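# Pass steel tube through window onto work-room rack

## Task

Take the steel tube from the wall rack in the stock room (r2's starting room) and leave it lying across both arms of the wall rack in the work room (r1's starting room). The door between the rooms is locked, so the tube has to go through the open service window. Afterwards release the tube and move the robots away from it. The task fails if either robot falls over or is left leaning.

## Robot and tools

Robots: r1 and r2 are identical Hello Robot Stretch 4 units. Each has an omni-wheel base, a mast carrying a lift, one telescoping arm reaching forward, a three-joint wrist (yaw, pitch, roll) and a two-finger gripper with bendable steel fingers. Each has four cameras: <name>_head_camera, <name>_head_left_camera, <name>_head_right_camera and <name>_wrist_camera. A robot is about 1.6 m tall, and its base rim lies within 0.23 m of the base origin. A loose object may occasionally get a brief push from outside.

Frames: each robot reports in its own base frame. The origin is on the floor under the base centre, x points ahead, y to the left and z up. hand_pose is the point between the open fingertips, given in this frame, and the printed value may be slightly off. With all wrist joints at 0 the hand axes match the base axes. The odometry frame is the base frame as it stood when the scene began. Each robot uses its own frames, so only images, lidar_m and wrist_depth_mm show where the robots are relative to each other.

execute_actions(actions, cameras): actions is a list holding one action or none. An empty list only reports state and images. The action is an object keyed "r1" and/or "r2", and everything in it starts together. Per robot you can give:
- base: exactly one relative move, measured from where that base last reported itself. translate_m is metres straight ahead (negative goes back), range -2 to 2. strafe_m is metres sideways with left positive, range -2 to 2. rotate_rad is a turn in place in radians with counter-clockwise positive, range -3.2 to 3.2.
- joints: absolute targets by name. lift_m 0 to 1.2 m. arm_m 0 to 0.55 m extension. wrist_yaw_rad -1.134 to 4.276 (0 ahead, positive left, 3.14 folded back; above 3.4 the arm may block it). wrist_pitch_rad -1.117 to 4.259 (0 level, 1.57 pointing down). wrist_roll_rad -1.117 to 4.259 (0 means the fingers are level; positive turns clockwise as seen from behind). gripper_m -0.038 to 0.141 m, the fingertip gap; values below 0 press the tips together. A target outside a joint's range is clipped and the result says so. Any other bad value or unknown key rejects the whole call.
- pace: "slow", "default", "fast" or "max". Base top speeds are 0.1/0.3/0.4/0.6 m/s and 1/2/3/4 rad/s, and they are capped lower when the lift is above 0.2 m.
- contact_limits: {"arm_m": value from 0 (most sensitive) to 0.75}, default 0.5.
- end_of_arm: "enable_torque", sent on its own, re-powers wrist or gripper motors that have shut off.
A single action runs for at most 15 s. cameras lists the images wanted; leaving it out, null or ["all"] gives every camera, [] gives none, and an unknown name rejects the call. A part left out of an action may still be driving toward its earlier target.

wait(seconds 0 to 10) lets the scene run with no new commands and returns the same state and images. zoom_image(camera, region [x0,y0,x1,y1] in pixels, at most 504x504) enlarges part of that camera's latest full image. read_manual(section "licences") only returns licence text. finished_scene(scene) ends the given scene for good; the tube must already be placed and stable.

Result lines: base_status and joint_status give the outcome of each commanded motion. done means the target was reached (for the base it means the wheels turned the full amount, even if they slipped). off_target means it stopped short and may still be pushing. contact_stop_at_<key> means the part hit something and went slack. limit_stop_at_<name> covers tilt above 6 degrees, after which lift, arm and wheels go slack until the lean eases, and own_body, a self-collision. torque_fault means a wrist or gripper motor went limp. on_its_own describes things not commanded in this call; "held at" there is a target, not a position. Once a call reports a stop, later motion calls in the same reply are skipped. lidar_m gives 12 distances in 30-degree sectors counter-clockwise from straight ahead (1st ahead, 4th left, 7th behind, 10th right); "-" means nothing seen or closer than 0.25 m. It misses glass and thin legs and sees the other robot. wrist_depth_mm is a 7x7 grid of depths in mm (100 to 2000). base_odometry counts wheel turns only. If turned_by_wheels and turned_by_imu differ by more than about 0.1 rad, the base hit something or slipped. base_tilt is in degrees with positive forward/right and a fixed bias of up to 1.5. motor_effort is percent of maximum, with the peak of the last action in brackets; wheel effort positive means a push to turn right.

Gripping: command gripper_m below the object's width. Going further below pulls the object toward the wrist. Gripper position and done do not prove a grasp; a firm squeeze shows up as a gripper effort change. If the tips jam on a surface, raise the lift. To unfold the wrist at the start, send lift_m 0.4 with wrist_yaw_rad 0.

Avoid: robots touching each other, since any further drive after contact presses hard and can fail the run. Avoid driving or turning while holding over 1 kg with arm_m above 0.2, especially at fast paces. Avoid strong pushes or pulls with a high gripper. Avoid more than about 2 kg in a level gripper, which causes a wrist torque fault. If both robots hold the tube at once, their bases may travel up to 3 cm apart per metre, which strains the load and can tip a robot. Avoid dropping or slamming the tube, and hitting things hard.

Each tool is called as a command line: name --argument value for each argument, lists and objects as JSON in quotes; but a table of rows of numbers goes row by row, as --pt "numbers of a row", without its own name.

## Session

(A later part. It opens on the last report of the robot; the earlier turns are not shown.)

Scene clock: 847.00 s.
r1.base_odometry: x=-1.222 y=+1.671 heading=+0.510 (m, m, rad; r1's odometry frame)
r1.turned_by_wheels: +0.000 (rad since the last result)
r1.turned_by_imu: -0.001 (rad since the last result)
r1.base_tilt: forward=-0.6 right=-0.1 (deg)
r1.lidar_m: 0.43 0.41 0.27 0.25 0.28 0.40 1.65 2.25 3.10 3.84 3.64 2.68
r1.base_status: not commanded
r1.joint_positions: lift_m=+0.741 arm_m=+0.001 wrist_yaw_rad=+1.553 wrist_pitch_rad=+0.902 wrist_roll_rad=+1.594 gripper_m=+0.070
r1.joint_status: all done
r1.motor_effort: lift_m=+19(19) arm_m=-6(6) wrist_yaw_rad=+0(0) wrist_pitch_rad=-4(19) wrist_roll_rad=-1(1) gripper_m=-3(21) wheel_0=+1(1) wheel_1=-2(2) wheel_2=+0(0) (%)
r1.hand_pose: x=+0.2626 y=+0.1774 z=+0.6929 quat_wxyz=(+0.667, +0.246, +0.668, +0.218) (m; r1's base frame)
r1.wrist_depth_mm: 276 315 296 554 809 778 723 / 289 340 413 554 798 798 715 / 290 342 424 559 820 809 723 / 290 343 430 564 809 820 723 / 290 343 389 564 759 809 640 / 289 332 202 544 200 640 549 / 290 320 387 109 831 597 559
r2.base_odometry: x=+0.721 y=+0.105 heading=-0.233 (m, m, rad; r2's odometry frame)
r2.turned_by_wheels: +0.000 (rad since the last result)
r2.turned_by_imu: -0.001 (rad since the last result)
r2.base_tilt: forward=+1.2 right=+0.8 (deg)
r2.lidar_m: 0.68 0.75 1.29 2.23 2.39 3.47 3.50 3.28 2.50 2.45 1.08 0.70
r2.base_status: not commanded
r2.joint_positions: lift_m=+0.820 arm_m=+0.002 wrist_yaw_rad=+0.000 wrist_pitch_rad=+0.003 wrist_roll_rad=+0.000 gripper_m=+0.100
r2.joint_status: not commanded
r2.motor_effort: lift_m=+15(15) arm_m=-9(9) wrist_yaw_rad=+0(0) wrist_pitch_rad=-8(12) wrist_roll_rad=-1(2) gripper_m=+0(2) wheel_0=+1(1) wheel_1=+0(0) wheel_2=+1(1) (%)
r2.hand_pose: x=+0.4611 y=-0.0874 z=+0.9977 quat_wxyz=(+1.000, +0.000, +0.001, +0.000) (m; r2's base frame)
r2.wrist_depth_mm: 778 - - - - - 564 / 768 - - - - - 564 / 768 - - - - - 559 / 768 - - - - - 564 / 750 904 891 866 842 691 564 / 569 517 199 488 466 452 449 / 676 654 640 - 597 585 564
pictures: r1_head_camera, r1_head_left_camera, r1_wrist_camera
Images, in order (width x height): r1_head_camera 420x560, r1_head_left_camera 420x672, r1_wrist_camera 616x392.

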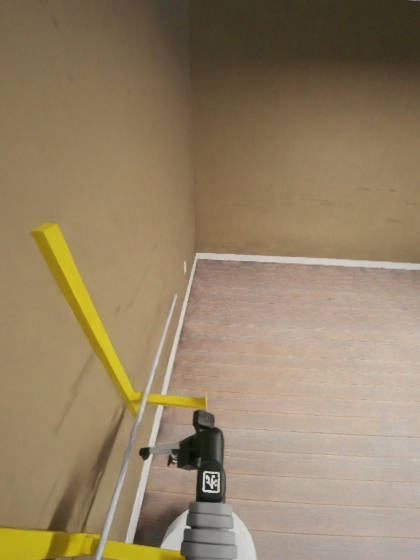

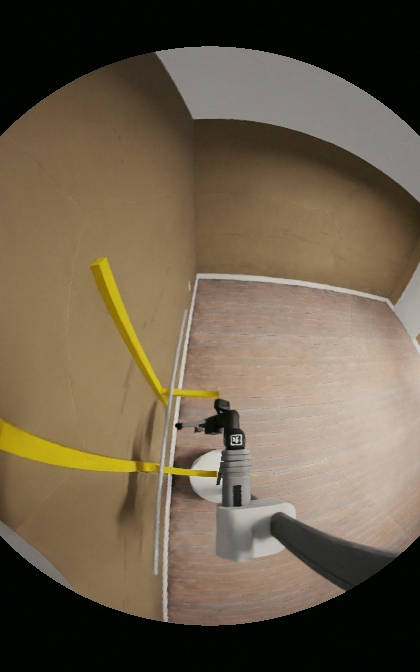

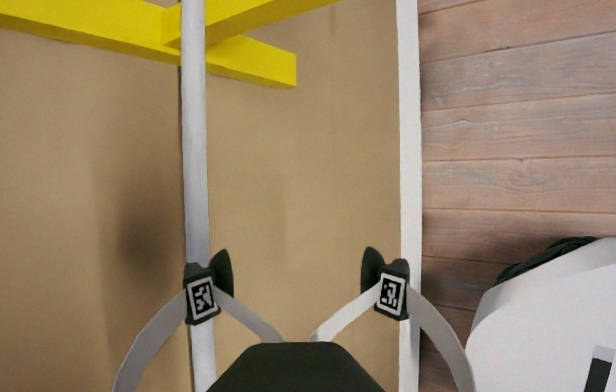

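execute_actions --actions '[{"r1": {"base": {"strafe_m": -0.72}, "joints": {"wrist_pitch_rad": 1.5, "gripper_m": 0.03}, "pace": "max"}}]' --cameras '["r2_wrist_camera", "r1_head_left_camera", "r1_head_camera"]'

Scene clock: 854.20 s.
r1.base_odometry: x=-0.870 y=+1.043 heading=+0.510 (m, m, rad; r1's odometry frame)
r1.turned_by_wheels: +0.000 (rad since the last result)
r1.turned_by_imu: -0.002 (rad since the last result)
r1.base_tilt: forward=-0.4 right=+0.1 (deg)
r1.lidar_m: 2.58 1.35 0.84 0.76 1.05 1.59 2.13 2.28 3.13 3.07 3.37 2.68
r1.base_status: done
r1.joint_positions: lift_m=+0.741 arm_m=+0.001 wrist_yaw_rad=+1.553 wrist_pitch_rad=+1.500 wrist_roll_rad=+1.594 gripper_m=+0.030
r1.joint_status: all done
r1.motor_effort: lift_m=+19(19) arm_m=-6(6) wrist_yaw_rad=-1(0) wrist_pitch_rad=+0(4) wrist_roll_rad=+1(0) gripper_m=-5(3) wheel_0=+0(14) wheel_1=+2(8) wheel_2=+0(1) (%)
r1.hand_pose: x=+0.2598 y=+0.0188 z=+0.6314 quat_wxyz=(+0.706, +0.039, +0.707, +0.011) (m; r1's base frame)
r1.wrist_depth_mm: 878 854 854 854 831 820 809 / 878 854 842 866 842 831 820 / 878 866 866 854 842 842 842 / 891 878 866 866 866 854 831 / 904 878 878 668 866 854 854 / 917 891 190 654 193 854 854 / 904 904 668 110 661 866 866
r2.base_odometry: x=+0.721 y=+0.105 heading=-0.233 (m, m, rad; r2's odometry frame)
r2.turned_by_wheels: +0.000 (rad since the last result)
r2.turned_by_imu: -0.002 (rad since the last result)
r2.base_tilt: forward=+1.2 right=+0.8 (deg)
r2.lidar_m: 0.68 0.75 1.27 2.20 2.39 3.46 3.49 3.30 2.49 2.44 1.10 0.70
r2.base_status: not commanded
r2.joint_positions: lift_m=+0.820 arm_m=+0.002 wrist_yaw_rad=+0.000 wrist_pitch_rad=+0.003 wrist_roll_rad=+0.000 gripper_m=+0.100
r2.joint_status: not commanded
r2.motor_effort: lift_m=+15(15) arm_m=-9(9) wrist_yaw_rad=+0(0) wrist_pitch_rad=-5(8) wrist_roll_rad=-1(2) gripper_m=-2(2) wheel_0=+1(1) wheel_1=+0(0) wheel_2=+1(1) (%)
r2.hand_pose: x=+0.4611 y=-0.0874 z=+0.9977 quat_wxyz=(+1.000, +0.000, +0.001, +0.000) (m; r2's base frame)
r2.wrist_depth_mm: 788 - - - - - 554 / 759 - - - - - 564 / 768 - - - - - 564 / 768 - - - - - 564 / 750 917 891 866 842 699 564 / 569 512 200 492 462 452 445 / 676 654 634 - 597 585 574
pictures: r1_head_camera, r1_head_left_camera, r2_wrist_camera
Images, in order (width x height): r1_head_camera 420x560, r1_head_left_camera 420x672, r2_wrist_camera 616x392.

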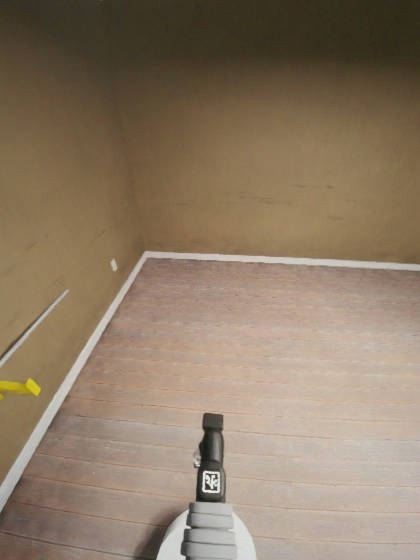

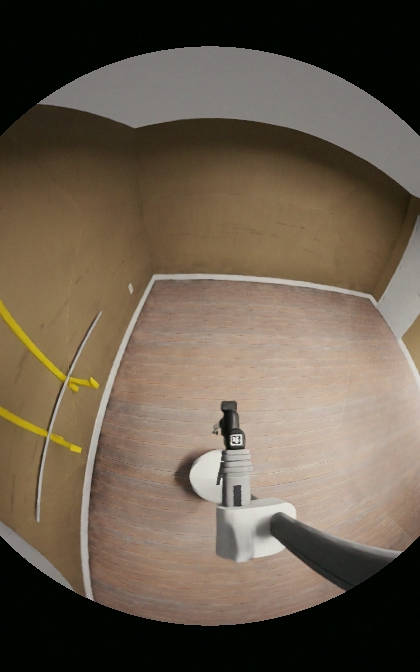

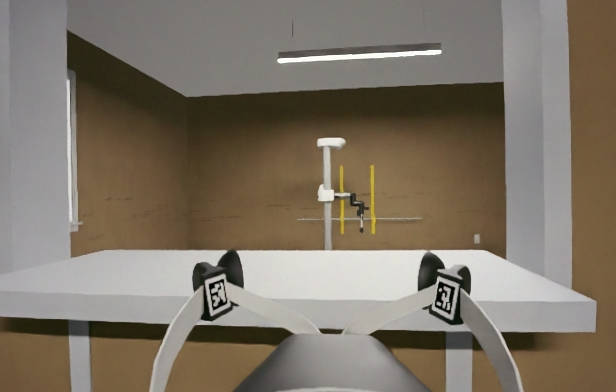

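zoom_image --camera "r1_head_left_camera" --region '[0, 300, 140, 530]'

execute_actions --actions '[]' --cameras '["r1_head_left_camera", "r2_wrist_camera"]'

Region (0, 300, 140, 530) of r1_head_left_camera's 420x672 image, scaled by 2.191, with more detail than that image has; it fills the left 307 columns of this view, and the rest is white.

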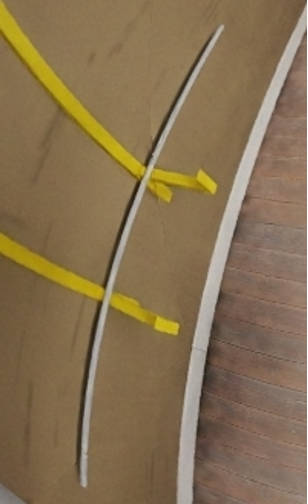

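Scene clock: 856.57 s.
r1.base_odometry: x=-0.870 y=+1.043 heading=+0.510 (m, m, rad; r1's odometry frame)
r1.turned_by_wheels: +0.000 (rad since the last result)
r1.turned_by_imu: -0.001 (rad since the last result)
r1.base_tilt: forward=-0.6 right=+0.0 (deg)
r1.lidar_m: 2.58 1.40 0.86 0.74 1.03 1.59 2.13 2.27 3.14 3.09 3.40 2.67
r1.base_status: done
r1.joint_positions: lift_m=+0.741 arm_m=+0.001 wrist_yaw_rad=+1.553 wrist_pitch_rad=+1.500 wrist_roll_rad=+1.594 gripper_m=+0.030
r1.joint_status: all done
r1.motor_effort: lift_m=+19(19) arm_m=-6(6) wrist_yaw_rad=-1(0) wrist_pitch_rad=+1(4) wrist_roll_rad=-1(0) gripper_m=-4(3) wheel_0=+0(14) wheel_1=+3(8) wheel_2=+0(1) (%)
r1.hand_pose: x=+0.2598 y=+0.0188 z=+0.6314 quat_wxyz=(+0.706, +0.039, +0.707, +0.011) (m; r1's base frame)
r1.wrist_depth_mm: 866 866 854 854 820 820 831 / 891 878 866 842 842 842 831 / 891 878 866 854 854 854 831 / 904 878 878 866 854 842 842 / 891 891 866 676 866 854 842 / 917 904 190 647 193 854 854 / 904 904 676 110 661 866 878
r2.base_odometry: x=+0.721 y=+0.105 heading=-0.233 (m, m, rad; r2's odometry frame)
r2.turned_by_wheels: +0.000 (rad since the last result)
r2.turned_by_imu: -0.001 (rad since the last result)
r2.base_tilt: forward=+1.3 right=+0.8 (deg)
r2.lidar_m: 0.68 0.74 1.29 2.22 2.39 3.48 3.50 3.30 2.50 2.45 1.11 0.72
r2.base_status: not commanded
r2.joint_positions: lift_m=+0.820 arm_m=+0.002 wrist_yaw_rad=+0.000 wrist_pitch_rad=+0.003 wrist_roll_rad=+0.000 gripper_m=+0.100
r2.joint_status: not commanded
r2.motor_effort: lift_m=+15(15) arm_m=-9(9) wrist_yaw_rad=+0(0) wrist_pitch_rad=-6(8) wrist_roll_rad=-1(2) gripper_m=-1(2) wheel_0=+1(1) wheel_1=+0(0) wheel_2=+1(1) (%)
r2.hand_pose: x=+0.4611 y=-0.0874 z=+0.9977 quat_wxyz=(+1.000, +0.000, +0.001, +0.000) (m; r2's base frame)
r2.wrist_depth_mm: 778 - - - - - 559 / 768 - - - - - 564 / 768 - - - - - 564 / 778 - - - - - 559 / 750 891 891 866 854 691 569 / 569 521 200 488 462 449 445 / 683 654 640 - 597 580 569
pictures: r1_head_left_camera, r2_wrist_camera
Images, in order (width x height): r1_head_left_camera 420x672, r2_wrist_camera 616x392.

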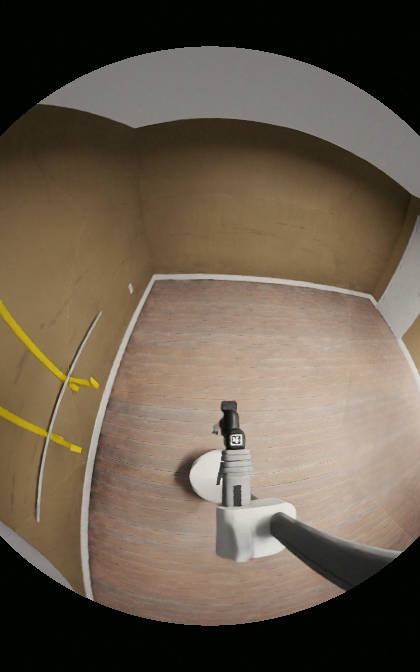

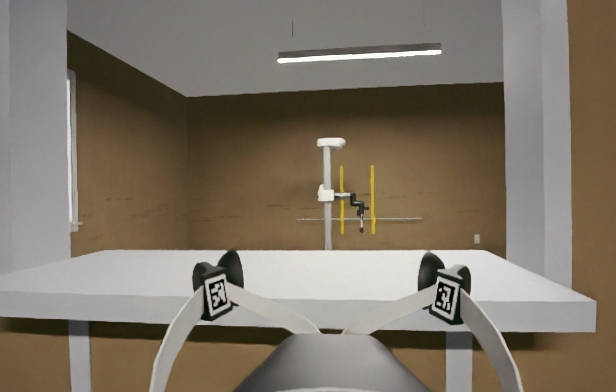

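The tube is at rest on both arms, and both robots are clear of it and upright.

finished_scene --scene 2

The scene is finished: the task was done.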